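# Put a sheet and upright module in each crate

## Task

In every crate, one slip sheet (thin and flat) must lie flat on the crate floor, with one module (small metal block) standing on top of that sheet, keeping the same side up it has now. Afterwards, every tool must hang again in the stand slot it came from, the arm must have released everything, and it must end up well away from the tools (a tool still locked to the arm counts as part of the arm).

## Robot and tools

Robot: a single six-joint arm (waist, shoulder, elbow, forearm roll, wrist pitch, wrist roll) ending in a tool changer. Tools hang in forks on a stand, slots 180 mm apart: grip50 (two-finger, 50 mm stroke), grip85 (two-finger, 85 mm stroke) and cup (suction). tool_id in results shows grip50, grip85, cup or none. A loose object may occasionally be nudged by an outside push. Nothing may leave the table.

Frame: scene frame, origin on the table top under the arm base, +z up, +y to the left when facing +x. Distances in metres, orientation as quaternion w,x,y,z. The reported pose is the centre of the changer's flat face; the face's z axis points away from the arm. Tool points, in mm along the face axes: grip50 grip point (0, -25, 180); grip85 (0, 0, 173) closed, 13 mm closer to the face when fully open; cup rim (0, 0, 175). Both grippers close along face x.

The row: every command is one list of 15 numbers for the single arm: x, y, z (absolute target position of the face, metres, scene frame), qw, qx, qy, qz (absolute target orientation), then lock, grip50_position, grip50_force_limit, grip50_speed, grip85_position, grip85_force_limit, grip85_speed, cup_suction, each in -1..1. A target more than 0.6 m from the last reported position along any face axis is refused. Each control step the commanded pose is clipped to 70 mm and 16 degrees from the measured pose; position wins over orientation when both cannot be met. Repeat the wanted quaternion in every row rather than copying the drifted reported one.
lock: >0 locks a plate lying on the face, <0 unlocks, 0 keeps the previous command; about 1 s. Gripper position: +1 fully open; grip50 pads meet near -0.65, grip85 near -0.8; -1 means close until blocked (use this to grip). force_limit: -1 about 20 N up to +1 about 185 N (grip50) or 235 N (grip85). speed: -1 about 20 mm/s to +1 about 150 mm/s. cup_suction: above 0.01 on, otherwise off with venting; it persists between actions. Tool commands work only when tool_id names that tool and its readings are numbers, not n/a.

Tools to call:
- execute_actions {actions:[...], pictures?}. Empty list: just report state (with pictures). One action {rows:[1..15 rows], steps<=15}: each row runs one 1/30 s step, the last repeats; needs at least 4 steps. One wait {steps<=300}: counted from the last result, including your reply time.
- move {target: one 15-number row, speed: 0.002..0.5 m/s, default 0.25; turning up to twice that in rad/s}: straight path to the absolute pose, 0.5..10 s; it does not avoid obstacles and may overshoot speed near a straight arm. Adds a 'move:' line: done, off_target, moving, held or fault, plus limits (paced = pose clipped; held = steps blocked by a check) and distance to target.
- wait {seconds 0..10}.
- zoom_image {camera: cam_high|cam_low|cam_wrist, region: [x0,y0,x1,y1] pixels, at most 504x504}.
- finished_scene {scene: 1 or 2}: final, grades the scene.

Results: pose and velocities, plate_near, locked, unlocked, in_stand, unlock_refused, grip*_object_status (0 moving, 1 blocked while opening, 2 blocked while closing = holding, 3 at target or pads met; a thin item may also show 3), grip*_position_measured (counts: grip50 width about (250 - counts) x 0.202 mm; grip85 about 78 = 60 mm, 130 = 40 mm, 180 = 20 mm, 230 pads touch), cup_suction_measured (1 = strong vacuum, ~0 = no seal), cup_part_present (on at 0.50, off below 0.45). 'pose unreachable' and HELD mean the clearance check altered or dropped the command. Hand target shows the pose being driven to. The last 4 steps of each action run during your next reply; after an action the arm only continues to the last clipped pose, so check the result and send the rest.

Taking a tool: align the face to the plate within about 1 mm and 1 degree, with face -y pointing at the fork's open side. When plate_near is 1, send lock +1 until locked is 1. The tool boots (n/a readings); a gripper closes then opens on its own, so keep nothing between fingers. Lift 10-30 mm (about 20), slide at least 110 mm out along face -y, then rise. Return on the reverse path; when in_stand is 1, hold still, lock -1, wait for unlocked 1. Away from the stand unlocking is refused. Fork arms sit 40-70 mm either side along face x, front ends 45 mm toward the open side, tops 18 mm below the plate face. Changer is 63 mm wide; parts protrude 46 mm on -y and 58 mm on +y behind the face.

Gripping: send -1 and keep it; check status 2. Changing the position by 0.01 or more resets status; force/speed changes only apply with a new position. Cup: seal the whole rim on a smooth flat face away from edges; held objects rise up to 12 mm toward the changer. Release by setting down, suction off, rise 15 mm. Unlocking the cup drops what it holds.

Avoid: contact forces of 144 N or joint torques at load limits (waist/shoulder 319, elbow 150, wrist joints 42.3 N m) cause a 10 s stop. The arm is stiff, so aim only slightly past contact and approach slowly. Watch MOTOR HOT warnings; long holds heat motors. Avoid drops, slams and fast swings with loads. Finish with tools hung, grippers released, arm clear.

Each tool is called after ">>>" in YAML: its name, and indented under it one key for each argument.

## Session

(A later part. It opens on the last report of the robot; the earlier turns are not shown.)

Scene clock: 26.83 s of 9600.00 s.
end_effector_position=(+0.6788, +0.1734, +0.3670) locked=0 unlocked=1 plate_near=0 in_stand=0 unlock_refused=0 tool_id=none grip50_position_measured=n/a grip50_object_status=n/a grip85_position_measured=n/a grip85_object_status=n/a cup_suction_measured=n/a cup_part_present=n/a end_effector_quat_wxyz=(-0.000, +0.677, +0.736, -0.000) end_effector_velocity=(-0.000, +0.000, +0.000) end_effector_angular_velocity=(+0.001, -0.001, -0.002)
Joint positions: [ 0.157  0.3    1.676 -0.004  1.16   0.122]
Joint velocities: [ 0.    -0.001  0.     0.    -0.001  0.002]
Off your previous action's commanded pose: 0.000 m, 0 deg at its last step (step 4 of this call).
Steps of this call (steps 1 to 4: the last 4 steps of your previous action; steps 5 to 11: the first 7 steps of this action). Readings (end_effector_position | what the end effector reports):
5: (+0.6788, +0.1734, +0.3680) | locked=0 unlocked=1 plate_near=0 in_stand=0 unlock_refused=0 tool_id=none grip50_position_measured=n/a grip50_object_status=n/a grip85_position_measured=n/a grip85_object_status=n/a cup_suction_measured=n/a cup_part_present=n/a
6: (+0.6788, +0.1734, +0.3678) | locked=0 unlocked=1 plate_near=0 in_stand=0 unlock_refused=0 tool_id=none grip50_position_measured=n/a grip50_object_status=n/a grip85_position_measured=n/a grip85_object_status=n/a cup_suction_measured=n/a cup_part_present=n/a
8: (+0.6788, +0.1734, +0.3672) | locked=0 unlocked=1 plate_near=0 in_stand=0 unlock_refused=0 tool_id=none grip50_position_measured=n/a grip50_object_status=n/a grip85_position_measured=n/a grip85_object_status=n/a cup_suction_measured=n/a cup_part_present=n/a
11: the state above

>>> execute_actions:
  actions:
    - {"rows": [[0.6788, 0.1734, 0.3667, 0, 0.6772, 0.7358, 0, 0, 1, 0, 0, 1, 0, 0, 0], [0.6788, 0.1734, 0.3664, 0, 0.6772, 0.7358, 0, 0, 1, 0, 0, 1, 0, 0, 0], [0.6788, 0.1734, 0.3661, 0, 0.6772, 0.7358, 0, 0, 1, 0, 0, 1, 0, 0, 0], [0.6788, 0.1734, 0.3660, 0, 0.6772, 0.7358, 0, 0, 1, 0, 0, 1, 0, 0, 0]], "steps": 11}

Scene clock: 27.27 s of 9600.00 s.
end_effector_position=(+0.6788, +0.1734, +0.3660) locked=0 unlocked=1 plate_near=0 in_stand=1 unlock_refused=0 tool_id=none grip50_position_measured=n/a grip50_object_status=n/a grip85_position_measured=n/a grip85_object_status=n/a cup_suction_measured=n/a cup_part_present=n/a end_effector_quat_wxyz=(-0.000, +0.677, +0.736, -0.000) end_effector_velocity=(+0.000, -0.000, -0.000) end_effector_angular_velocity=(-0.001, +0.000, +0.000)
Joint positions: [ 0.157  0.3    1.677 -0.004  1.158  0.122]
Joint velocities: [-0.     0.     0.    -0.001  0.     0.   ]
Off your previous action's commanded pose: 0.000 m, 0 deg at its last step (step 4 of this call).
Steps of this call (steps 1 to 4: the last 4 steps of your previous action; steps 5 to 6: nothing new was sent; steps 7 to 13: the first 7 steps of this action). Readings (end_effector_position | what the end effector reports):
7: (+0.6788, +0.1734, +0.3670) | locked=0 unlocked=1 plate_near=0 in_stand=0 unlock_refused=0 tool_id=none grip50_position_measured=n/a grip50_object_status=n/a grip85_position_measured=n/a grip85_object_status=n/a cup_suction_measured=n/a cup_part_present=n/a
8: (+0.6788, +0.1734, +0.3668) | locked=0 unlocked=1 plate_near=0 in_stand=0 unlock_refused=0 tool_id=none grip50_position_measured=n/a grip50_object_status=n/a grip85_position_measured=n/a grip85_object_status=n/a cup_suction_measured=n/a cup_part_present=n/a
10: (+0.6788, +0.1734, +0.3662) | locked=0 unlocked=1 plate_near=0 in_stand=1 unlock_refused=0 tool_id=none grip50_position_measured=n/a grip50_object_status=n/a grip85_position_measured=n/a grip85_object_status=n/a cup_suction_measured=n/a cup_part_present=n/a
13: the state above

>>> execute_actions:
  actions:
    - {"rows": [[0.6788, 0.1734, 0.3658, 0, 0.6772, 0.7358, 0, 0, 1, 0, 0, 1, 0, 0, 0], [0.6788, 0.1734, 0.3656, 0, 0.6772, 0.7358, 0, 0, 1, 0, 0, 1, 0, 0, 0], [0.6788, 0.1734, 0.3654, 0, 0.6772, 0.7358, 0, 0, 1, 0, 0, 1, 0, 0, 0]], "steps": 10}

Scene clock: 27.60 s of 9600.00 s.
end_effector_position=(+0.6788, +0.1734, +0.3654) locked=0 unlocked=1 plate_near=0 in_stand=1 unlock_refused=0 tool_id=none grip50_position_measured=n/a grip50_object_status=n/a grip85_position_measured=n/a grip85_object_status=n/a cup_suction_measured=n/a cup_part_present=n/a end_effector_quat_wxyz=(-0.000, +0.677, +0.736, -0.000) end_effector_velocity=(-0.000, +0.000, +0.001) end_effector_angular_velocity=(+0.001, -0.001, +0.000)
Joint positions: [ 0.157  0.301  1.678 -0.004  1.157  0.122]
Joint velocities: [ 0.    -0.001  0.     0.001 -0.001 -0.001]
Off your previous action's commanded pose: 0.000 m, 0 deg at its last step (step 4 of this call).
Steps of this call (steps 1 to 4: the last 4 steps of your previous action; steps 5 to 10: the first 6 steps of this action). Readings (end_effector_position | what the end effector reports):
5: (+0.6788, +0.1734, +0.3660) | locked=0 unlocked=1 plate_near=0 in_stand=1 unlock_refused=0 tool_id=none grip50_position_measured=n/a grip50_object_status=n/a grip85_position_measured=n/a grip85_object_status=n/a cup_suction_measured=n/a cup_part_present=n/a
6: (+0.6788, +0.1734, +0.3659) | locked=0 unlocked=1 plate_near=0 in_stand=1 unlock_refused=0 tool_id=none grip50_position_measured=n/a grip50_object_status=n/a grip85_position_measured=n/a grip85_object_status=n/a cup_suction_measured=n/a cup_part_present=n/a
8: (+0.6788, +0.1734, +0.3655) | locked=0 unlocked=1 plate_near=0 in_stand=1 unlock_refused=0 tool_id=none grip50_position_measured=n/a grip50_object_status=n/a grip85_position_measured=n/a grip85_object_status=n/a cup_suction_measured=n/a cup_part_present=n/a
10: the state above

>>> execute_actions:
  actions:
    - {"rows": [[0.6788, 0.1734, 0.3652, 0, 0.6772, 0.7358, 0, 0, 1, 0, 0, 1, 0, 0, 0], [0.6788, 0.1734, 0.3650, 0, 0.6772, 0.7358, 0, 0, 1, 0, 0, 1, 0, 0, 0], [0.6788, 0.1734, 0.3648, 0, 0.6772, 0.7358, 0, 0, 1, 0, 0, 1, 0, 0, 0]], "steps": 10}

Scene clock: 27.93 s of 9600.00 s.
end_effector_position=(+0.6788, +0.1734, +0.3648) locked=0 unlocked=1 plate_near=0 in_stand=1 unlock_refused=0 tool_id=none grip50_position_measured=n/a grip50_object_status=n/a grip85_position_measured=n/a grip85_object_status=n/a cup_suction_measured=n/a cup_part_present=n/a end_effector_quat_wxyz=(-0.000, +0.677, +0.736, -0.000) end_effector_velocity=(+0.000, +0.000, -0.001) end_effector_angular_velocity=(+0.000, +0.000, -0.001)
Joint positions: [ 0.157  0.301  1.679 -0.004  1.156  0.122]
Joint velocities: [ 0.     0.001  0.     0.    -0.001  0.001]
Off your previous action's commanded pose: 0.000 m, 0 deg at its last step (step 4 of this call).
Steps of this call (steps 1 to 4: the last 4 steps of your previous action; steps 5 to 10: the first 6 steps of this action). Readings (end_effector_position | what the end effector reports):
5: (+0.6788, +0.1734, +0.3654) | locked=0 unlocked=1 plate_near=0 in_stand=1 unlock_refused=0 tool_id=none grip50_position_measured=n/a grip50_object_status=n/a grip85_position_measured=n/a grip85_object_status=n/a cup_suction_measured=n/a cup_part_present=n/a
6: (+0.6788, +0.1734, +0.3652) | locked=0 unlocked=1 plate_near=0 in_stand=1 unlock_refused=0 tool_id=none grip50_position_measured=n/a grip50_object_status=n/a grip85_position_measured=n/a grip85_object_status=n/a cup_suction_measured=n/a cup_part_present=n/a
8: (+0.6788, +0.1734, +0.3649) | locked=0 unlocked=1 plate_near=0 in_stand=1 unlock_refused=0 tool_id=none grip50_position_measured=n/a grip50_object_status=n/a grip85_position_measured=n/a grip85_object_status=n/a cup_suction_measured=n/a cup_part_present=n/a
10: the state above

>>> execute_actions:
  actions:
    - {"rows": [[0.6788, 0.1734, 0.3646, 0, 0.6772, 0.7358, 0, 0, 1, 0, 0, 1, 0, 0, 0], [0.6788, 0.1734, 0.3644, 0, 0.6772, 0.7358, 0, 0, 1, 0, 0, 1, 0, 0, 0], [0.6788, 0.1734, 0.3642, 0, 0.6772, 0.7358, 0, 0, 1, 0, 0, 1, 0, 0, 0]], "steps": 10}

Scene clock: 28.27 s of 9600.00 s.
end_effector_position=(+0.6788, +0.1734, +0.3642) locked=0 unlocked=1 plate_near=0 in_stand=1 unlock_refused=0 tool_id=none grip50_position_measured=n/a grip50_object_status=n/a grip85_position_measured=n/a grip85_object_status=n/a cup_suction_measured=n/a cup_part_present=n/a end_effector_quat_wxyz=(-0.000, +0.677, +0.736, -0.000) end_effector_velocity=(+0.000, -0.000, +0.001) end_effector_angular_velocity=(-0.001, -0.002, +0.001)
Joint positions: [ 0.157  0.302  1.679 -0.004  1.155  0.122]
Joint velocities: [ 0.    -0.001 -0.    -0.001 -0.     0.   ]
Off your previous action's commanded pose: 0.000 m, 0 deg at its last step (step 4 of this call).
Steps of this call (steps 1 to 4: the last 4 steps of your previous action; steps 5 to 10: the first 6 steps of this action). Readings (end_effector_position | what the end effector reports):
5: (+0.6788, +0.1734, +0.3648) | locked=0 unlocked=1 plate_near=0 in_stand=1 unlock_refused=0 tool_id=none grip50_position_measured=n/a grip50_object_status=n/a grip85_position_measured=n/a grip85_object_status=n/a cup_suction_measured=n/a cup_part_present=n/a
6: (+0.6788, +0.1734, +0.3646) | locked=0 unlocked=1 plate_near=0 in_stand=1 unlock_refused=0 tool_id=none grip50_position_measured=n/a grip50_object_status=n/a grip85_position_measured=n/a grip85_object_status=n/a cup_suction_measured=n/a cup_part_present=n/a
8: (+0.6788, +0.1734, +0.3643) | locked=0 unlocked=1 plate_near=0 in_stand=1 unlock_refused=0 tool_id=none grip50_position_measured=n/a grip50_object_status=n/a grip85_position_measured=n/a grip85_object_status=n/a cup_suction_measured=n/a cup_part_present=n/a
10: the state above

>>> execute_actions:
  actions:
    - {"rows": [[0.6788, 0.1734, 0.3640, 0, 0.6772, 0.7358, 0, 0, 1, 0, 0, 1, 0, 0, 0], [0.6788, 0.1734, 0.3638, 0, 0.6772, 0.7358, 0, 0, 1, 0, 0, 1, 0, 0, 0], [0.6788, 0.1734, 0.3636, 0, 0.6772, 0.7358, 0, 0, 1, 0, 0, 1, 0, 0, 0]], "steps": 10}
  pictures: true

Scene clock: 28.60 s of 9600.00 s.
end_effector_position=(+0.6788, +0.1734, +0.3636) locked=0 unlocked=1 plate_near=1 in_stand=1 unlock_refused=0 tool_id=none grip50_position_measured=n/a grip50_object_status=n/a grip85_position_measured=n/a grip85_object_status=n/a cup_suction_measured=n/a cup_part_present=n/a end_effector_quat_wxyz=(-0.000, +0.677, +0.736, -0.000) end_effector_velocity=(-0.000, +0.000, +0.000) end_effector_angular_velocity=(+0.001, -0.001, +0.000)
Joint positions: [ 0.157  0.302  1.68  -0.004  1.154  0.122]
Joint velocities: [ 0.    -0.     0.     0.    -0.001 -0.   ]
Off your previous action's commanded pose: 0.000 m, 0 deg at its last step (step 4 of this call).
Steps of this call (steps 1 to 4: the last 4 steps of your previous action; steps 5 to 10: the first 6 steps of this action). Readings (end_effector_position | what the end effector reports):
5: (+0.6788, +0.1734, +0.3642) | locked=0 unlocked=1 plate_near=0 in_stand=1 unlock_refused=0 tool_id=none grip50_position_measured=n/a grip50_object_status=n/a grip85_position_measured=n/a grip85_object_status=n/a cup_suction_measured=n/a cup_part_present=n/a
6: (+0.6788, +0.1734, +0.3640) | locked=0 unlocked=1 plate_near=0 in_stand=1 unlock_refused=0 tool_id=none grip50_position_measured=n/a grip50_object_status=n/a grip85_position_measured=n/a grip85_object_status=n/a cup_suction_measured=n/a cup_part_present=n/a
8: (+0.6788, +0.1734, +0.3637) | locked=0 unlocked=1 plate_near=0 in_stand=1 unlock_refused=0 tool_id=none grip50_position_measured=n/a grip50_object_status=n/a grip85_position_measured=n/a grip85_object_status=n/a cup_suction_measured=n/a cup_part_present=n/a
10: the state above
camera_calibration (this result's frames):
cam_wrist: T_world_to_cam=[[-0.0495148, 0.996913, 0.0609344, -0.157542], [0.95442, 0.0292488, 0.297031, -0.706533], [0.294332, 0.0728644, -0.952922, 0.188843], [0, 0, 0, 1]] pos_world=[0.610946, 0.163961, 0.399415]

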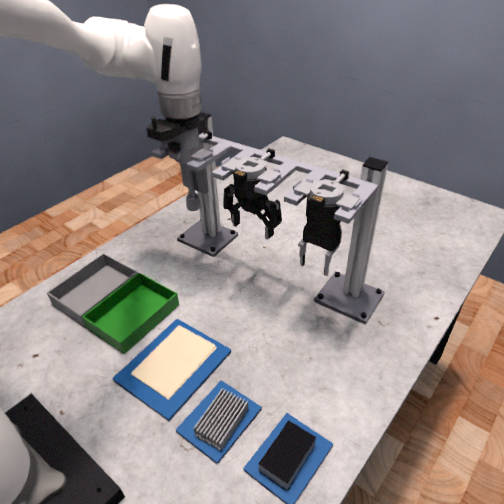

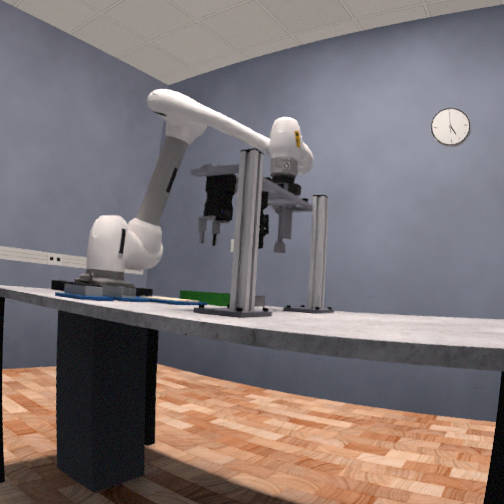

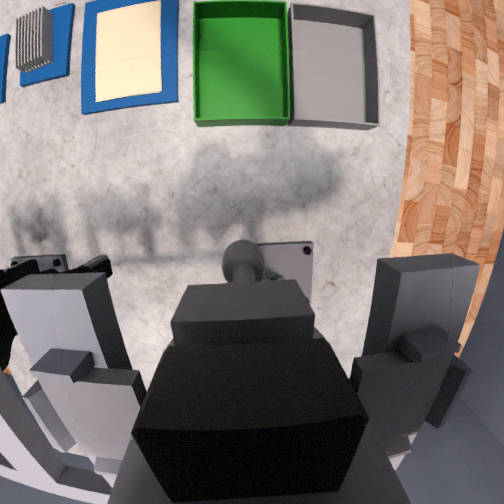

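>>> execute_actions:
  actions:
    - {"rows": [[0.6788, 0.1734, 0.3635, 0, 0.6772, 0.7358, 0, 1, 1, 0, 0, 1, 0, 0, 0]], "steps": 15}

>>> execute_actions:
  actions:
    - {"steps": 24}

Scene clock: 29.10 s of 9600.00 s.
end_effector_position=(+0.6788, +0.1734, +0.3635) locked=0 unlocked=0 plate_near=1 in_stand=1 unlock_refused=0 tool_id=none grip50_position_measured=n/a grip50_object_status=n/a grip85_position_measured=n/a grip85_object_status=n/a cup_suction_measured=n/a cup_part_present=n/a end_effector_quat_wxyz=(+0.000, +0.677, +0.736, +0.000) end_effector_velocity=(+0.000, -0.000, -0.001) end_effector_angular_velocity=(-0.001, +0.001, +0.001)
Joint positions: [ 0.157  0.302  1.68  -0.004  1.154  0.122]
Joint velocities: [-0.     0.001  0.    -0.001 -0.    -0.   ]
Off your previous action's commanded pose: 0.000 m, 0 deg at its last step (step 4 of this call).
Steps of this call (steps 1 to 4: the last 4 steps of your previous action; steps 5 to 15: the first 11 steps of this action). Readings (end_effector_position | what the end effector reports):
5: (+0.6788, +0.1734, +0.3636) | locked=0 unlocked=0 plate_near=1 in_stand=1 unlock_refused=0 tool_id=none grip50_position_measured=n/a grip50_object_status=n/a grip85_position_measured=n/a grip85_object_status=n/a cup_suction_measured=n/a cup_part_present=n/a
6: (+0.6788, +0.1734, +0.3635) | locked=0 unlocked=0 plate_near=1 in_stand=1 unlock_refused=0 tool_id=none grip50_position_measured=n/a grip50_object_status=n/a grip85_position_measured=n/a grip85_object_status=n/a cup_suction_measured=n/a cup_part_present=n/a
8: (+0.6788, +0.1734, +0.3635) | locked=0 unlocked=0 plate_near=1 in_stand=1 unlock_refused=0 tool_id=none grip50_position_measured=n/a grip50_object_status=n/a grip85_position_measured=n/a grip85_object_status=n/a cup_suction_measured=n/a cup_part_present=n/a
12: (+0.6788, +0.1734, +0.3635) | locked=0 unlocked=0 plate_near=1 in_stand=1 unlock_refused=0 tool_id=none grip50_position_measured=n/a grip50_object_status=n/a grip85_position_measured=n/a grip85_object_status=n/a cup_suction_measured=n/a cup_part_present=n/a
15: the state above

Scene clock: 29.90 s of 9600.00 s.
end_effector_position=(+0.6788, +0.1734, +0.3634) locked=1 unlocked=0 plate_near=1 in_stand=1 unlock_refused=0 tool_id=cup grip50_position_measured=n/a grip50_object_status=n/a grip85_position_measured=n/a grip85_object_status=n/a cup_suction_measured=n/a cup_part_present=n/a end_effector_quat_wxyz=(-0.000, +0.677, +0.736, -0.000) end_effector_velocity=(+0.000, -0.000, -0.000) end_effector_angular_velocity=(+0.000, +0.001, +0.000)
Joint positions: [ 0.157  0.302  1.68  -0.004  1.154  0.122]
Joint velocities: [-0.     0.001 -0.001  0.001  0.    -0.001]
Hand target: +0.679, +0.173, +0.363; +0.000, +0.677, +0.736, -0.000
Off the commanded pose: 0.000 m, 0 deg.
Kept back: nothing.
Steps of this call (steps 1 to 4: the last 4 steps of your previous action; steps 5 to 24: nothing new was sent). Readings (end_effector_position | what the end effector reports):
1: (+0.6788, +0.1734, +0.3635) | locked=0 unlocked=0 plate_near=1 in_stand=1 unlock_refused=0 tool_id=none grip50_position_measured=n/a grip50_object_status=n/a grip85_position_measured=n/a grip85_object_status=n/a cup_suction_measured=n/a cup_part_present=n/a
2: (+0.6788, +0.1734, +0.3635) | locked=0 unlocked=0 plate_near=1 in_stand=1 unlock_refused=0 tool_id=none grip50_position_measured=n/a grip50_object_status=n/a grip85_position_measured=n/a grip85_object_status=n/a cup_suction_measured=n/a cup_part_present=n/a
4: (+0.6788, +0.1734, +0.3635) | locked=0 unlocked=0 plate_near=1 in_stand=1 unlock_refused=0 tool_id=none grip50_position_measured=n/a grip50_object_status=n/a grip85_position_measured=n/a grip85_object_status=n/a cup_suction_measured=n/a cup_part_present=n/a
8: (+0.6788, +0.1734, +0.3634) | locked=0 unlocked=0 plate_near=1 in_stand=1 unlock_refused=0 tool_id=none grip50_position_measured=n/a grip50_object_status=n/a grip85_position_measured=n/a grip85_object_status=n/a cup_suction_measured=n/a cup_part_present=n/a
24: the state above

>>> move:
  target: [0.6788, 0.1734, 0.3835, 0, 0.6772, 0.7358, 0, 0, 1, 0, 0, 1, 0, 0, 0]
  speed: 0.05

>>> move:
  target: [0.5492, 0.1626, 0.3835, 0, 0.6772, 0.7358, 0, 0, 1, 0, 0, 1, 0, 0, 0]
  speed: 0.15

Scene clock: 30.83 s of 9600.00 s.
end_effector_position=(+0.6788, +0.1733, +0.3835) locked=1 unlocked=0 plate_near=1 in_stand=0 unlock_refused=0 tool_id=cup grip50_position_measured=n/a grip50_object_status=n/a grip85_position_measured=n/a grip85_object_status=n/a cup_suction_measured=0.01 cup_part_present=0 end_effector_quat_wxyz=(-0.000, +0.677, +0.736, -0.000) end_effector_velocity=(+0.000, -0.000, +0.001) end_effector_angular_velocity=(+0.001, -0.001, -0.001)
Joint positions: [ 0.157  0.289  1.658 -0.003  1.188  0.122]
Joint velocities: [-0.001 -0.001 -0.     0.    -0.     0.   ]
Hand target: +0.679, +0.173, +0.384; -0.000, +0.677, +0.736, +0.000
Off the commanded pose: 0.000 m, 0 deg.
Kept back: nothing.
move: done
camera_calibration (this result's frames):
cam_wrist: T_world_to_cam=[[-0.0493908, 0.996918, 0.0609537, -0.158794], [0.954434, 0.029127, 0.296997, -0.712364], [0.294306, 0.0728452, -0.952931, 0.207823], [0, 0, 0, 1]] pos_world=[0.610898, 0.163915, 0.41929]

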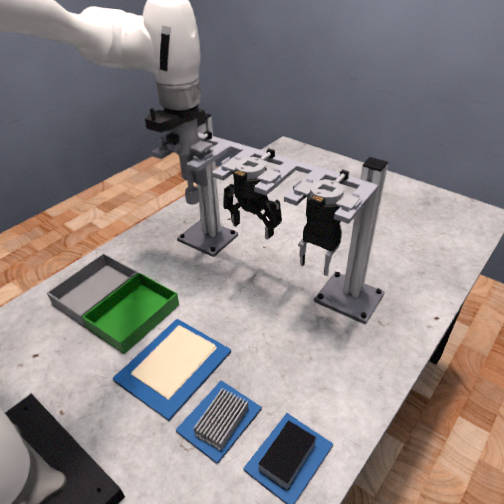

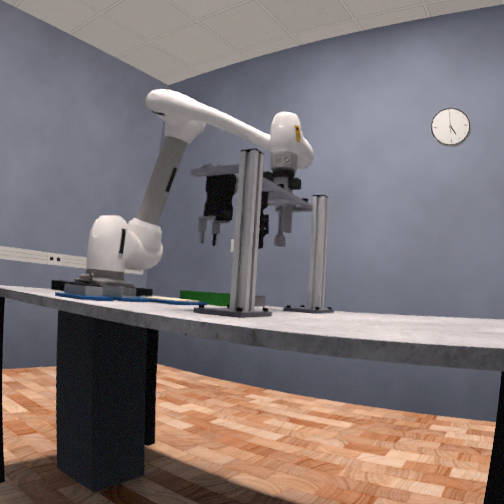

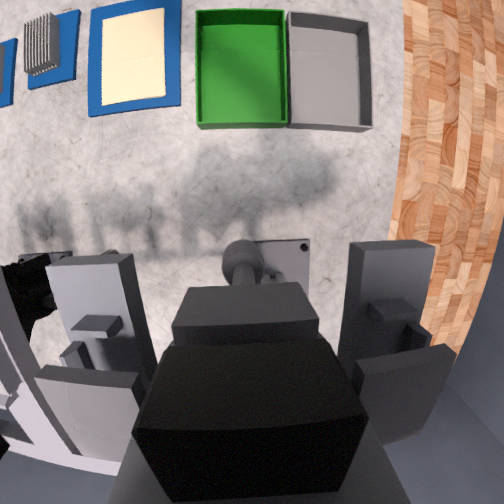

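Scene clock: 32.03 s of 9600.00 s.
end_effector_position=(+0.5493, +0.1627, +0.3833) locked=1 unlocked=0 plate_near=1 in_stand=0 unlock_refused=0 tool_id=cup grip50_position_measured=n/a grip50_object_status=n/a grip85_position_measured=n/a grip85_object_status=n/a cup_suction_measured=0.01 cup_part_present=0 end_effector_quat_wxyz=(-0.000, +0.677, +0.736, -0.000) end_effector_velocity=(-0.000, +0.000, -0.001) end_effector_angular_velocity=(+0.001, +0.001, +0.001)
Joint positions: [ 0.185  0.096  1.898 -0.004  1.142  0.15 ]
Joint velocities: [ 0.     0.001  0.     0.001 -0.    -0.001]
Hand target: +0.549, +0.163, +0.383; -0.000, +0.677, +0.736, -0.000
Off the commanded pose: 0.000 m, 0 deg.
Kept back: nothing.
move: done
camera_calibration (this result's frames):
cam_wrist: T_world_to_cam=[[-0.0494496, 0.996915, 0.0609583, -0.154507], [0.954431, 0.0291816, 0.297001, -0.588415], [0.294306, 0.0728671, -0.952929, 0.246526], [0, 0, 0, 1]] pos_world=[0.481407, 0.153237, 0.4191]

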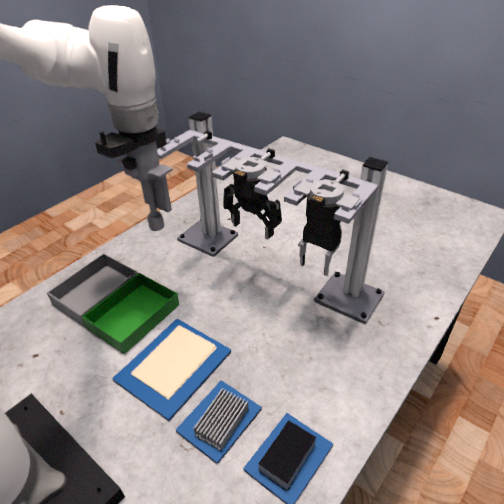

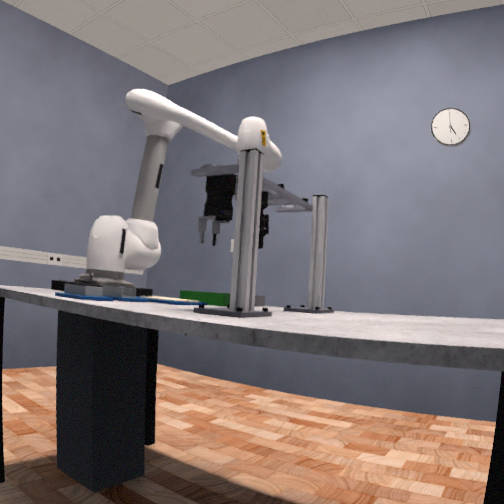

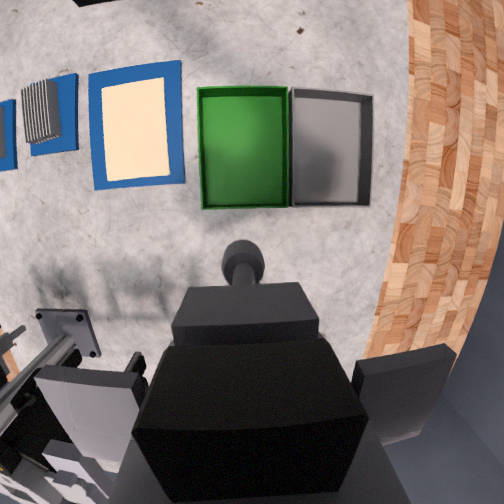

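>>> zoom_image:
  camera: "cam_wrist"
  region: [185, 75, 385, 220]

>>> zoom_image:
  camera: "cam_wrist"
  region: [0, 50, 200, 200]

Region (185, 75, 385, 220) of cam_wrist's 504x504 image, scaled by 2.520, with more detail than that image has; it fills the top 365 rows of this view, and the rest is white.

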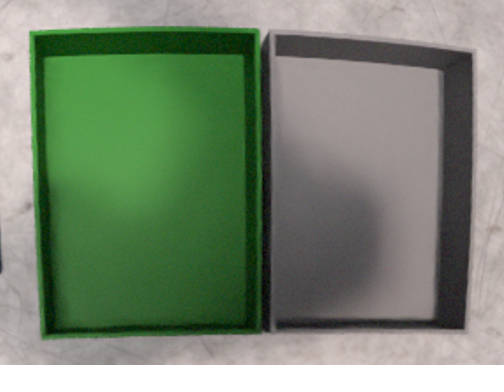

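Region (0, 50, 200, 200) of cam_wrist's 504x504 image, scaled by 2.520, with more detail than that image has; it fills the top 378 rows of this view, and the rest is white.

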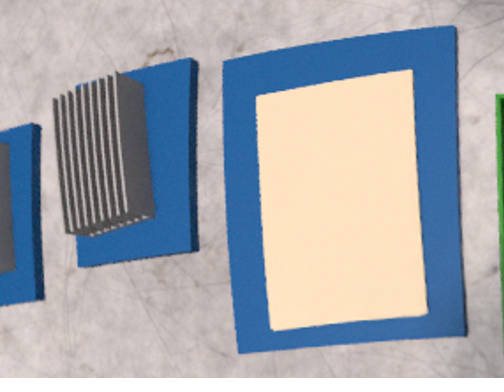

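>>> move:
  target: [0.4053, -0.0187, 0.29, 0, 0.6772, 0.7358, 0, 0, 1, 0, 0, 1, 0, 0, 0]
  speed: 0.3

Scene clock: 34.90 s of 9600.00 s.
end_effector_position=(+0.4056, -0.0187, +0.2897) locked=1 unlocked=0 plate_near=1 in_stand=0 unlock_refused=0 tool_id=cup grip50_position_measured=n/a grip50_object_status=n/a grip85_position_measured=n/a grip85_object_status=n/a cup_suction_measured=0.01 cup_part_present=0 end_effector_quat_wxyz=(+0.000, +0.677, +0.736, -0.000) end_effector_velocity=(-0.000, +0.000, -0.000) end_effector_angular_velocity=(+0.000, +0.001, +0.001)
Joint positions: [-0.176 -0.087  2.276 -0.002  0.945 -0.211]
Joint velocities: [-0.     0.     0.     0.001 -0.    -0.001]
Hand target: +0.406, -0.019, +0.290; +0.000, +0.677, +0.736, -0.000
Off the commanded pose: 0.000 m, 0 deg.
Kept back: nothing.
move: done
camera_calibration (this result's frames):
cam_wrist: T_world_to_cam=[[-0.0493629, 0.996972, 0.06009, 0.0251605], [0.954283, 0.0293204, 0.297462, -0.418264], [0.294799, 0.0720265, -0.952841, 0.21261], [0, 0, 0, 1]] pos_world=[0.337707, -0.0281342, 0.32549]

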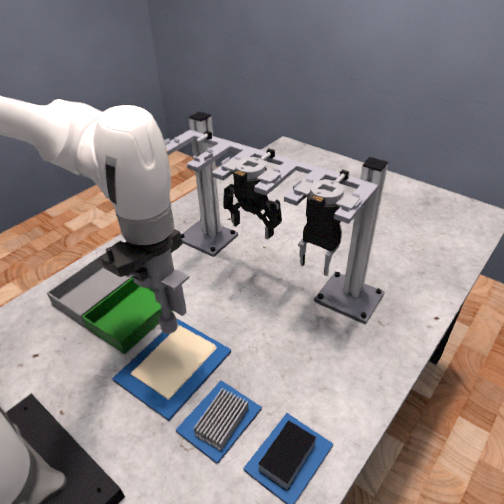

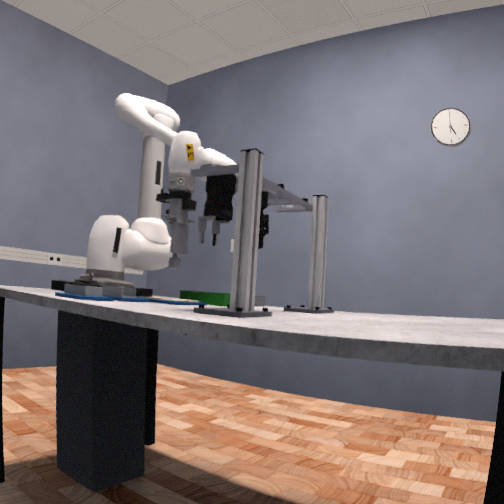

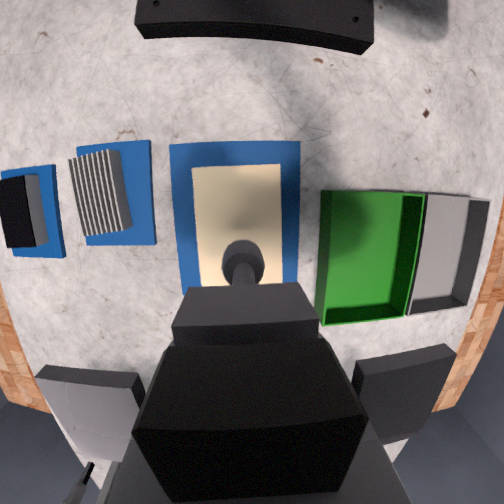

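>>> zoom_image:
  camera: "cam_wrist"
  region: [150, 130, 330, 300]

Region (150, 130, 330, 300) of cam_wrist's 504x504 image, scaled by 2.800, with more detail than that image has.

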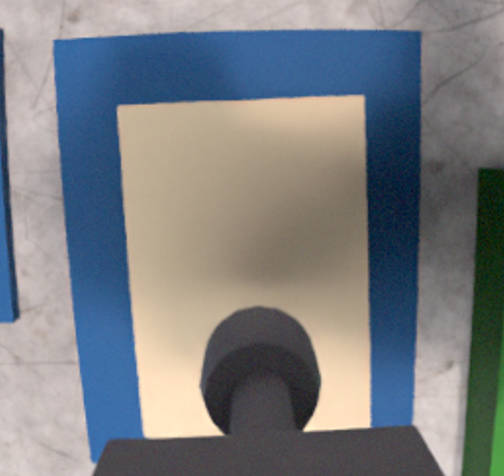

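>>> move:
  target: [0.3996, -0.0225, 0.2, 0, 0.6772, 0.7358, 0, 0, 1, 0, 0, 1, 0, 0, 0]
  speed: 0.2

Scene clock: 36.93 s of 9600.00 s.
end_effector_position=(+0.3999, -0.0226, +0.1999) locked=1 unlocked=0 plate_near=1 in_stand=0 unlock_refused=0 tool_id=cup grip50_position_measured=n/a grip50_object_status=n/a grip85_position_measured=n/a grip85_object_status=n/a cup_suction_measured=0.01 cup_part_present=0 end_effector_quat_wxyz=(+0.000, +0.677, +0.736, -0.000) end_effector_velocity=(-0.000, -0.000, +0.000) end_effector_angular_velocity=(-0.000, -0.001, -0.000)
Joint positions: [-0.188  0.038  2.372 -0.002  0.725 -0.223]
Joint velocities: [-0.    -0.001  0.001  0.    -0.001 -0.   ]
Hand target: +0.400, -0.023, +0.200; +0.000, +0.677, +0.736, -0.000
Off the commanded pose: 0.000 m, 0 deg.
Kept back: nothing.
move: done
camera_calibration (this result's frames):
cam_wrist: T_world_to_cam=[[-0.0493002, 0.996937, 0.0607203, 0.0339431], [0.954391, 0.0290985, 0.297138, -0.385981], [0.294461, 0.0725999, -0.952902, 0.129182], [0, 0, 0, 1]] pos_world=[0.332011, -0.0319862, 0.235727]

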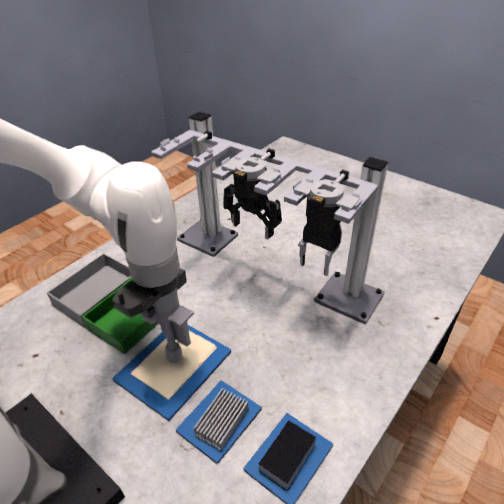

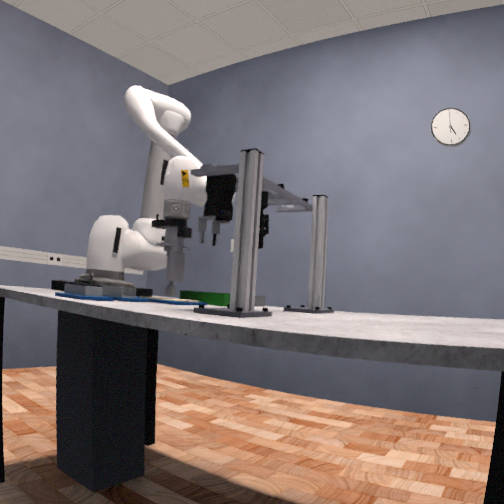

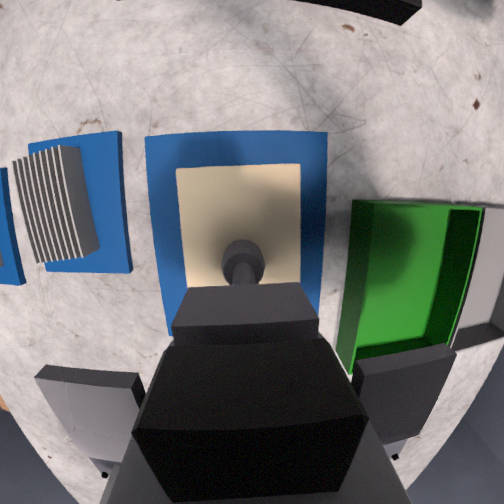

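>>> zoom_image:
  camera: "cam_low"
  region: [50, 250, 270, 320]

>>> zoom_image:
  camera: "cam_wrist"
  region: [135, 120, 345, 300]

Region (50, 250, 270, 320) of cam_low's 504x504 image, scaled by 2.291, with more detail than that image has; it fills the top 160 rows of this view, and the rest is white.

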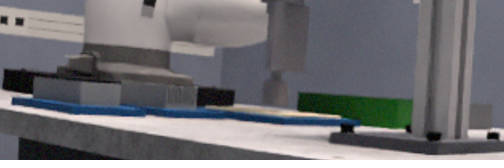

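Region (135, 120, 345, 300) of cam_wrist's 504x504 image, scaled by 2.400, with more detail than that image has; it fills the top 432 rows of this view, and the rest is white.

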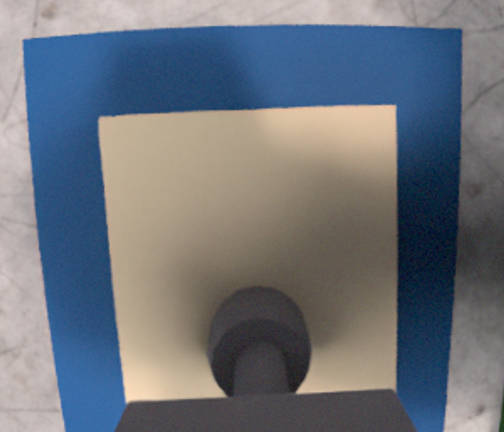

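>>> execute_actions:
  actions:
    - {"rows": [[0.3996, -0.0225, 0.1993, 0, 0.6772, 0.7358, 0, 0, 1, 0, 0, 1, 0, 0, 1], [0.3996, -0.0225, 0.1986, 0, 0.6772, 0.7358, 0, 0, 1, 0, 0, 1, 0, 0, 1], [0.3996, -0.0225, 0.1979, 0, 0.6772, 0.7358, 0, 0, 1, 0, 0, 1, 0, 0, 1], [0.3996, -0.0225, 0.1972, 0, 0.6772, 0.7358, 0, 0, 1, 0, 0, 1, 0, 0, 1], [0.3996, -0.0225, 0.1965, 0, 0.6772, 0.7358, 0, 0, 1, 0, 0, 1, 0, 0, 1], [0.3996, -0.0225, 0.1958, 0, 0.6772, 0.7358, 0, 0, 1, 0, 0, 1, 0, 0, 1], [0.3996, -0.0225, 0.1951, 0, 0.6772, 0.7358, 0, 0, 1, 0, 0, 1, 0, 0, 1], [0.3996, -0.0225, 0.1944, 0, 0.6772, 0.7358, 0, 0, 1, 0, 0, 1, 0, 0, 1], [0.3996, -0.0225, 0.1937, 0, 0.6772, 0.7358, 0, 0, 1, 0, 0, 1, 0, 0, 1], [0.3996, -0.0225, 0.1930, 0, 0.6772, 0.7358, 0, 0, 1, 0, 0, 1, 0, 0, 1]], "steps": 15}

>>> execute_actions:
  actions:
    - {"rows": [[0.3996, -0.0225, 0.1925, 0, 0.6772, 0.7358, 0, 0, 1, 0, 0, 1, 0, 0, 1], [0.3996, -0.0225, 0.1920, 0, 0.6772, 0.7358, 0, 0, 1, 0, 0, 1, 0, 0, 1], [0.3996, -0.0225, 0.1915, 0, 0.6772, 0.7358, 0, 0, 1, 0, 0, 1, 0, 0, 1], [0.3996, -0.0225, 0.1910, 0, 0.6772, 0.7358, 0, 0, 1, 0, 0, 1, 0, 0, 1], [0.3996, -0.0225, 0.1905, 0, 0.6772, 0.7358, 0, 0, 1, 0, 0, 1, 0, 0, 1], [0.3996, -0.0225, 0.1900, 0, 0.6772, 0.7358, 0, 0, 1, 0, 0, 1, 0, 0, 1]], "steps": 13}

Scene clock: 37.83 s of 9600.00 s.
end_effector_position=(+0.3996, -0.0225, +0.1933) locked=1 unlocked=0 plate_near=1 in_stand=0 unlock_refused=0 tool_id=cup grip50_position_measured=n/a grip50_object_status=n/a grip85_position_measured=n/a grip85_object_status=n/a cup_suction_measured=0.01 cup_part_present=0 end_effector_quat_wxyz=(-0.000, +0.677, +0.736, -0.000) end_effector_velocity=(-0.001, +0.000, -0.013) end_effector_angular_velocity=(+0.001, +0.005, -0.000)
Joint positions: [-0.188  0.049  2.378 -0.002  0.708 -0.223]
Joint velocities: [-0.     0.023  0.011  0.001 -0.028 -0.   ]
Steps of this call (steps 1 to 16: nothing new was sent; steps 17 to 27: the first 11 steps of this action). Readings (end_effector_position | what the end effector reports):
17: (+0.3998, -0.0226, +0.1998) | locked=1 unlocked=0 plate_near=1 in_stand=0 unlock_refused=0 tool_id=cup grip50_position_measured=n/a grip50_object_status=n/a grip85_position_measured=n/a grip85_object_status=n/a cup_suction_measured=0.01 cup_part_present=0
18: (+0.3997, -0.0225, +0.1994) | locked=1 unlocked=0 plate_near=1 in_stand=0 unlock_refused=0 tool_id=cup grip50_position_measured=n/a grip50_object_status=n/a grip85_position_measured=n/a grip85_object_status=n/a cup_suction_measured=0.01 cup_part_present=0
20: (+0.3996, -0.0225, +0.1981) | locked=1 unlocked=0 plate_near=1 in_stand=0 unlock_refused=0 tool_id=cup grip50_position_measured=n/a grip50_object_status=n/a grip85_position_measured=n/a grip85_object_status=n/a cup_suction_measured=0.01 cup_part_present=0
24: (+0.3996, -0.0225, +0.1954) | locked=1 unlocked=0 plate_near=1 in_stand=0 unlock_refused=0 tool_id=cup grip50_position_measured=n/a grip50_object_status=n/a grip85_position_measured=n/a grip85_object_status=n/a cup_suction_measured=0.01 cup_part_present=0
27: the state above

Scene clock: 38.27 s of 9600.00 s.
end_effector_position=(+0.3996, -0.0225, +0.1900) locked=1 unlocked=0 plate_near=1 in_stand=0 unlock_refused=0 tool_id=cup grip50_position_measured=n/a grip50_object_status=n/a grip85_position_measured=n/a grip85_object_status=n/a cup_suction_measured=0.74 cup_part_present=1 end_effector_quat_wxyz=(-0.000, +0.677, +0.736, -0.000) end_effector_velocity=(+0.000, +0.000, -0.000) end_effector_angular_velocity=(+0.000, -0.002, -0.002)
Joint positions: [-0.188  0.055  2.381 -0.002  0.699 -0.223]
Joint velocities: [-0.    -0.     0.     0.001 -0.003  0.001]
Off your previous action's commanded pose: 0.000 m, 0 deg at its last step (step 4 of this call).
Steps of this call (steps 1 to 4: the last 4 steps of your previous action; steps 5 to 13: the first 9 steps of this action). Readings (end_effector_position | what the end effector reports):
5: (+0.3996, -0.0225, +0.1929) | locked=1 unlocked=0 plate_near=1 in_stand=0 unlock_refused=0 tool_id=cup grip50_position_measured=n/a grip50_object_status=n/a grip85_position_measured=n/a grip85_object_status=n/a cup_suction_measured=0.01 cup_part_present=0
6: (+0.3996, -0.0225, +0.1926) | locked=1 unlocked=0 plate_near=1 in_stand=0 unlock_refused=0 tool_id=cup grip50_position_measured=n/a grip50_object_status=n/a grip85_position_measured=n/a grip85_object_status=n/a cup_suction_measured=0.01 cup_part_present=0
8: (+0.3996, -0.0225, +0.1917) | locked=1 unlocked=0 plate_near=1 in_stand=0 unlock_refused=0 tool_id=cup grip50_position_measured=n/a grip50_object_status=n/a grip85_position_measured=n/a grip85_object_status=n/a cup_suction_measured=0.01 cup_part_present=0
12: (+0.3996, -0.0225, +0.1901) | locked=1 unlocked=0 plate_near=1 in_stand=0 unlock_refused=0 tool_id=cup grip50_position_measured=n/a grip50_object_status=n/a grip85_position_measured=n/a grip85_object_status=n/a cup_suction_measured=0.61 cup_part_present=1
13: the state above

>>> move:
  target: [0.3996, -0.0225, 0.26, 0, 0.6772, 0.7358, 0, 0, 1, 0, 0, 1, 0, 0, 1]
  speed: 0.08

Scene clock: 39.67 s of 9600.00 s.
end_effector_position=(+0.3994, -0.0224, +0.2601) locked=1 unlocked=0 plate_near=1 in_stand=0 unlock_refused=0 tool_id=cup grip50_position_measured=n/a grip50_object_status=n/a grip85_position_measured=n/a grip85_object_status=n/a cup_suction_measured=1.00 cup_part_present=1 end_effector_quat_wxyz=(-0.000, +0.677, +0.736, +0.000) end_effector_velocity=(-0.000, -0.000, +0.001) end_effector_angular_velocity=(-0.001, -0.001, +0.001)
Joint positions: [-0.187 -0.058  2.317 -0.001  0.876 -0.224]
Joint velocities: [-0.    -0.001 -0.    -0.001  0.001 -0.   ]
Hand target: +0.399, -0.022, +0.260; -0.000, +0.677, +0.736, +0.000
Off your previous action's commanded pose: 0.000 m, 0 deg at its last step (step 4 of this call).
Off the commanded pose: 0.000 m, 0 deg.
Kept back: nothing.
move: done
camera_calibration (this result's frames):
cam_wrist: T_world_to_cam=[[-0.0496701, 0.996893, 0.0611301, 0.0301651], [0.954425, 0.0293415, 0.297006, -0.403375], [0.294289, 0.0730964, -0.952917, 0.186707], [0, 0, 0, 1]] pos_world=[0.331544, -0.0318834, 0.295877]

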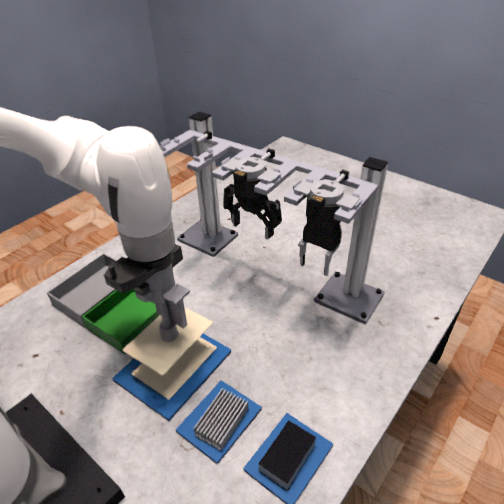

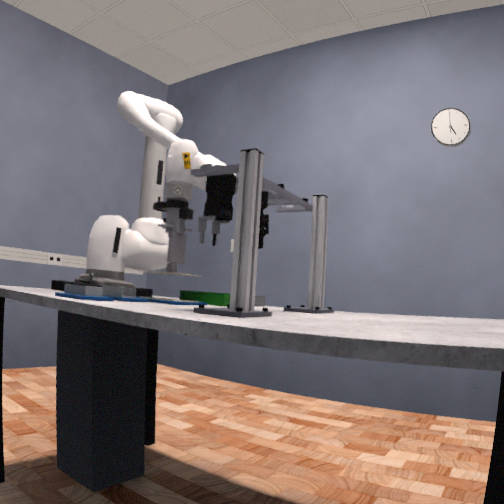

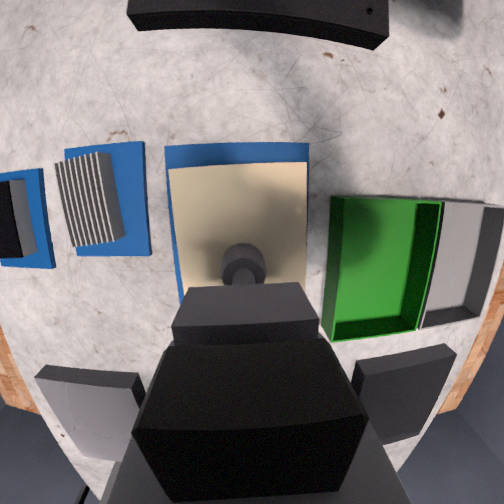

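>>> zoom_image:
  camera: "cam_low"
  region: [110, 240, 250, 320]

>>> zoom_image:
  camera: "cam_high"
  region: [90, 280, 250, 430]

Region (110, 240, 250, 320) of cam_low's 504x504 image, scaled by 3.600, with more detail than that image has; it fills the top 288 rows of this view, and the rest is white.

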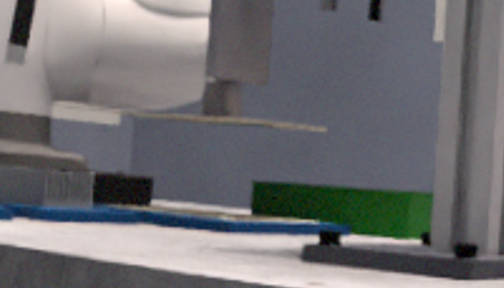

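Region (90, 280, 250, 430) of cam_high's 504x504 image, scaled by 3.150, with more detail than that image has; it fills the top 472 rows of this view, and the rest is white.

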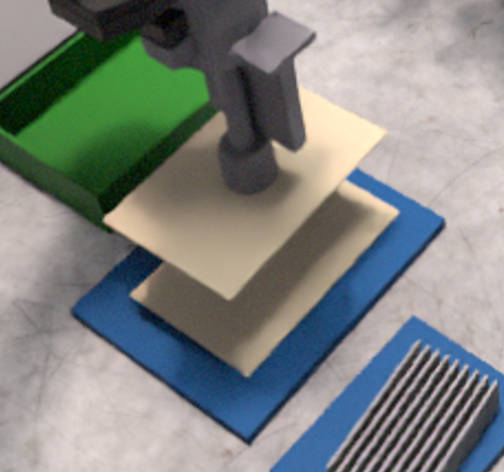

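>>> move:
  target: [0.432, 0.163, 0.25, 0, 0.6772, 0.7358, 0, 0, 1, 0, 0, 1, 0, 0, 1]
  speed: 0.2

Scene clock: 41.30 s of 9600.00 s.
end_effector_position=(+0.4320, +0.1632, +0.2501) locked=1 unlocked=0 plate_near=1 in_stand=0 unlock_refused=0 tool_id=cup grip50_position_measured=n/a grip50_object_status=n/a grip85_position_measured=n/a grip85_object_status=n/a cup_suction_measured=1.00 cup_part_present=1 end_effector_quat_wxyz=(-0.000, +0.677, +0.736, +0.000) end_effector_velocity=(+0.000, +0.001, -0.001) end_effector_angular_velocity=(+0.001, +0.004, -0.000)
Joint positions: [ 0.243  0.057  2.226 -0.004  0.853  0.209]
Joint velocities: [ 0.001  0.003 -0.     0.003  0.    -0.001]
Hand target: +0.432, +0.163, +0.250; -0.000, +0.677, +0.736, +0.000
Off the commanded pose: 0.000 m, 0 deg.
Kept back: nothing.
move: done
camera_calibration (this result's frames):
cam_wrist: T_world_to_cam=[[-0.049444, 0.996865, 0.0617628, -0.152903], [0.954551, 0.0289666, 0.296636, -0.436887], [0.293917, 0.0736227, -0.952991, 0.154111], [0, 0, 0, 1]] pos_world=[0.364175, 0.153732, 0.285907]

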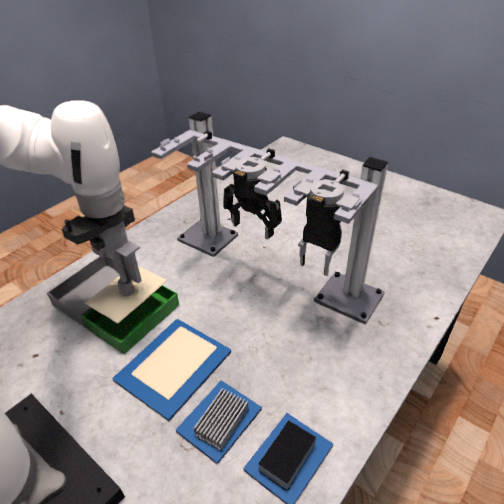

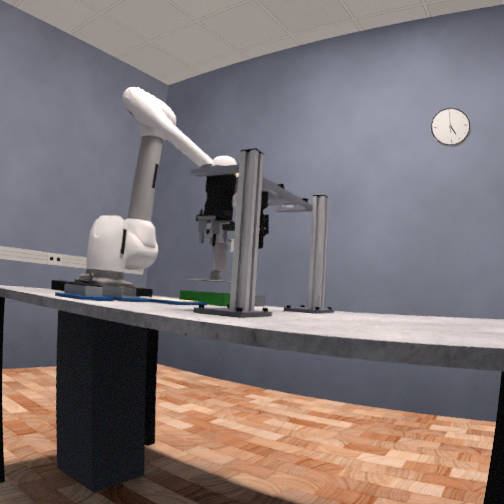

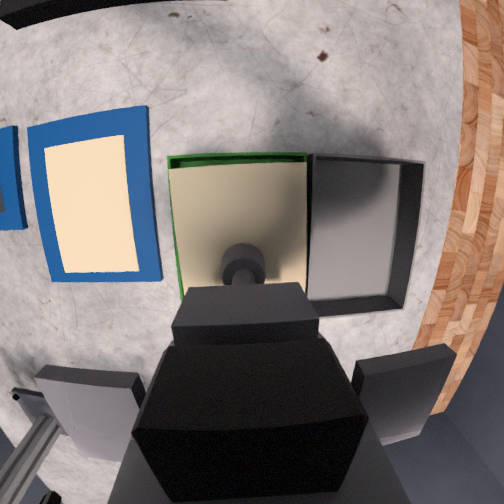

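>>> move:
  target: [0.432, 0.162, 0.218, 0, 0.6772, 0.7358, 0, 0, 1, 0, 0, 1, 0, 0, 1]
  speed: 0.08

>>> zoom_image:
  camera: "cam_wrist"
  region: [130, 120, 350, 310]

>>> zoom_image:
  camera: "cam_low"
  region: [150, 250, 290, 320]

Scene clock: 42.60 s of 9600.00 s.
end_effector_position=(+0.4321, +0.1620, +0.2180) locked=1 unlocked=0 plate_near=1 in_stand=0 unlock_refused=0 tool_id=cup grip50_position_measured=n/a grip50_object_status=n/a grip85_position_measured=n/a grip85_object_status=n/a cup_suction_measured=1.00 cup_part_present=1 end_effector_quat_wxyz=(+0.000, +0.677, +0.736, +0.000) end_effector_velocity=(-0.000, +0.000, +0.000) end_effector_angular_velocity=(+0.000, -0.002, +0.001)
Joint positions: [ 0.241  0.102  2.255 -0.005  0.78   0.208]
Joint velocities: [ 0.001 -0.001  0.001 -0.    -0.001  0.   ]
Hand target: +0.432, +0.162, +0.218; +0.000, +0.677, +0.736, -0.000
Off the commanded pose: 0.000 m, 0 deg.
Kept back: nothing.
move: done
camera_calibration (this result's frames):
cam_wrist: T_world_to_cam=[[-0.0494637, 0.996919, 0.0608808, -0.149552], [0.954396, 0.0292097, 0.29711, -0.427487], [0.294416, 0.0728005, -0.9529, 0.12349], [0, 0, 0, 1]] pos_world=[0.364237, 0.152588, 0.253789]

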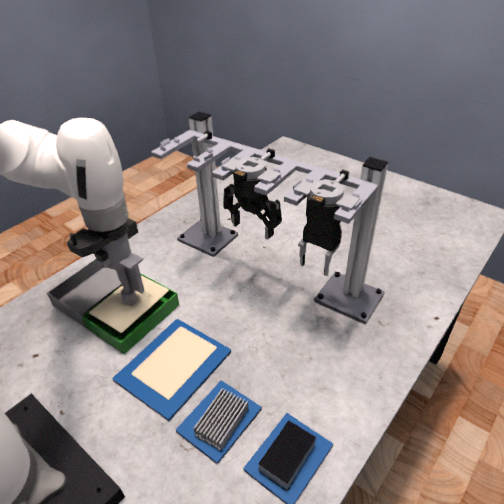

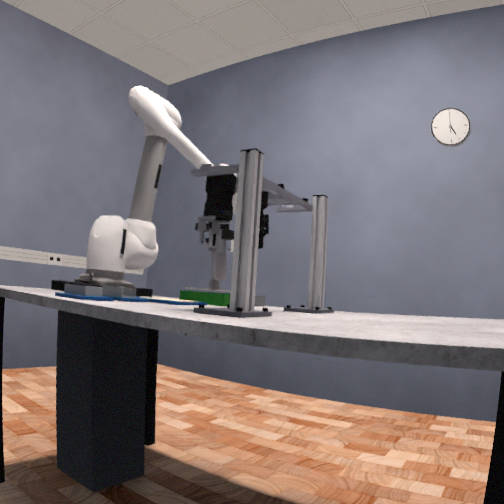

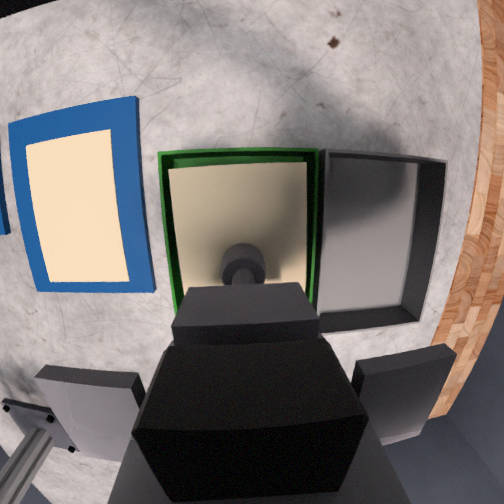

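Region (130, 120, 350, 310) of cam_wrist's 504x504 image, scaled by 2.291, with more detail than that image has; it fills the top 435 rows of this view, and the rest is white.

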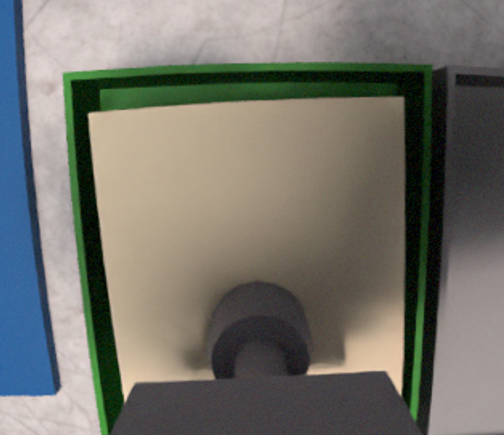

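Region (150, 250, 290, 320) of cam_low's 504x504 image, scaled by 3.600, with more detail than that image has.

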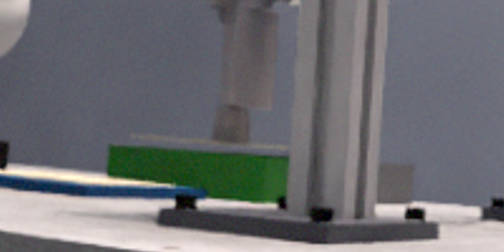

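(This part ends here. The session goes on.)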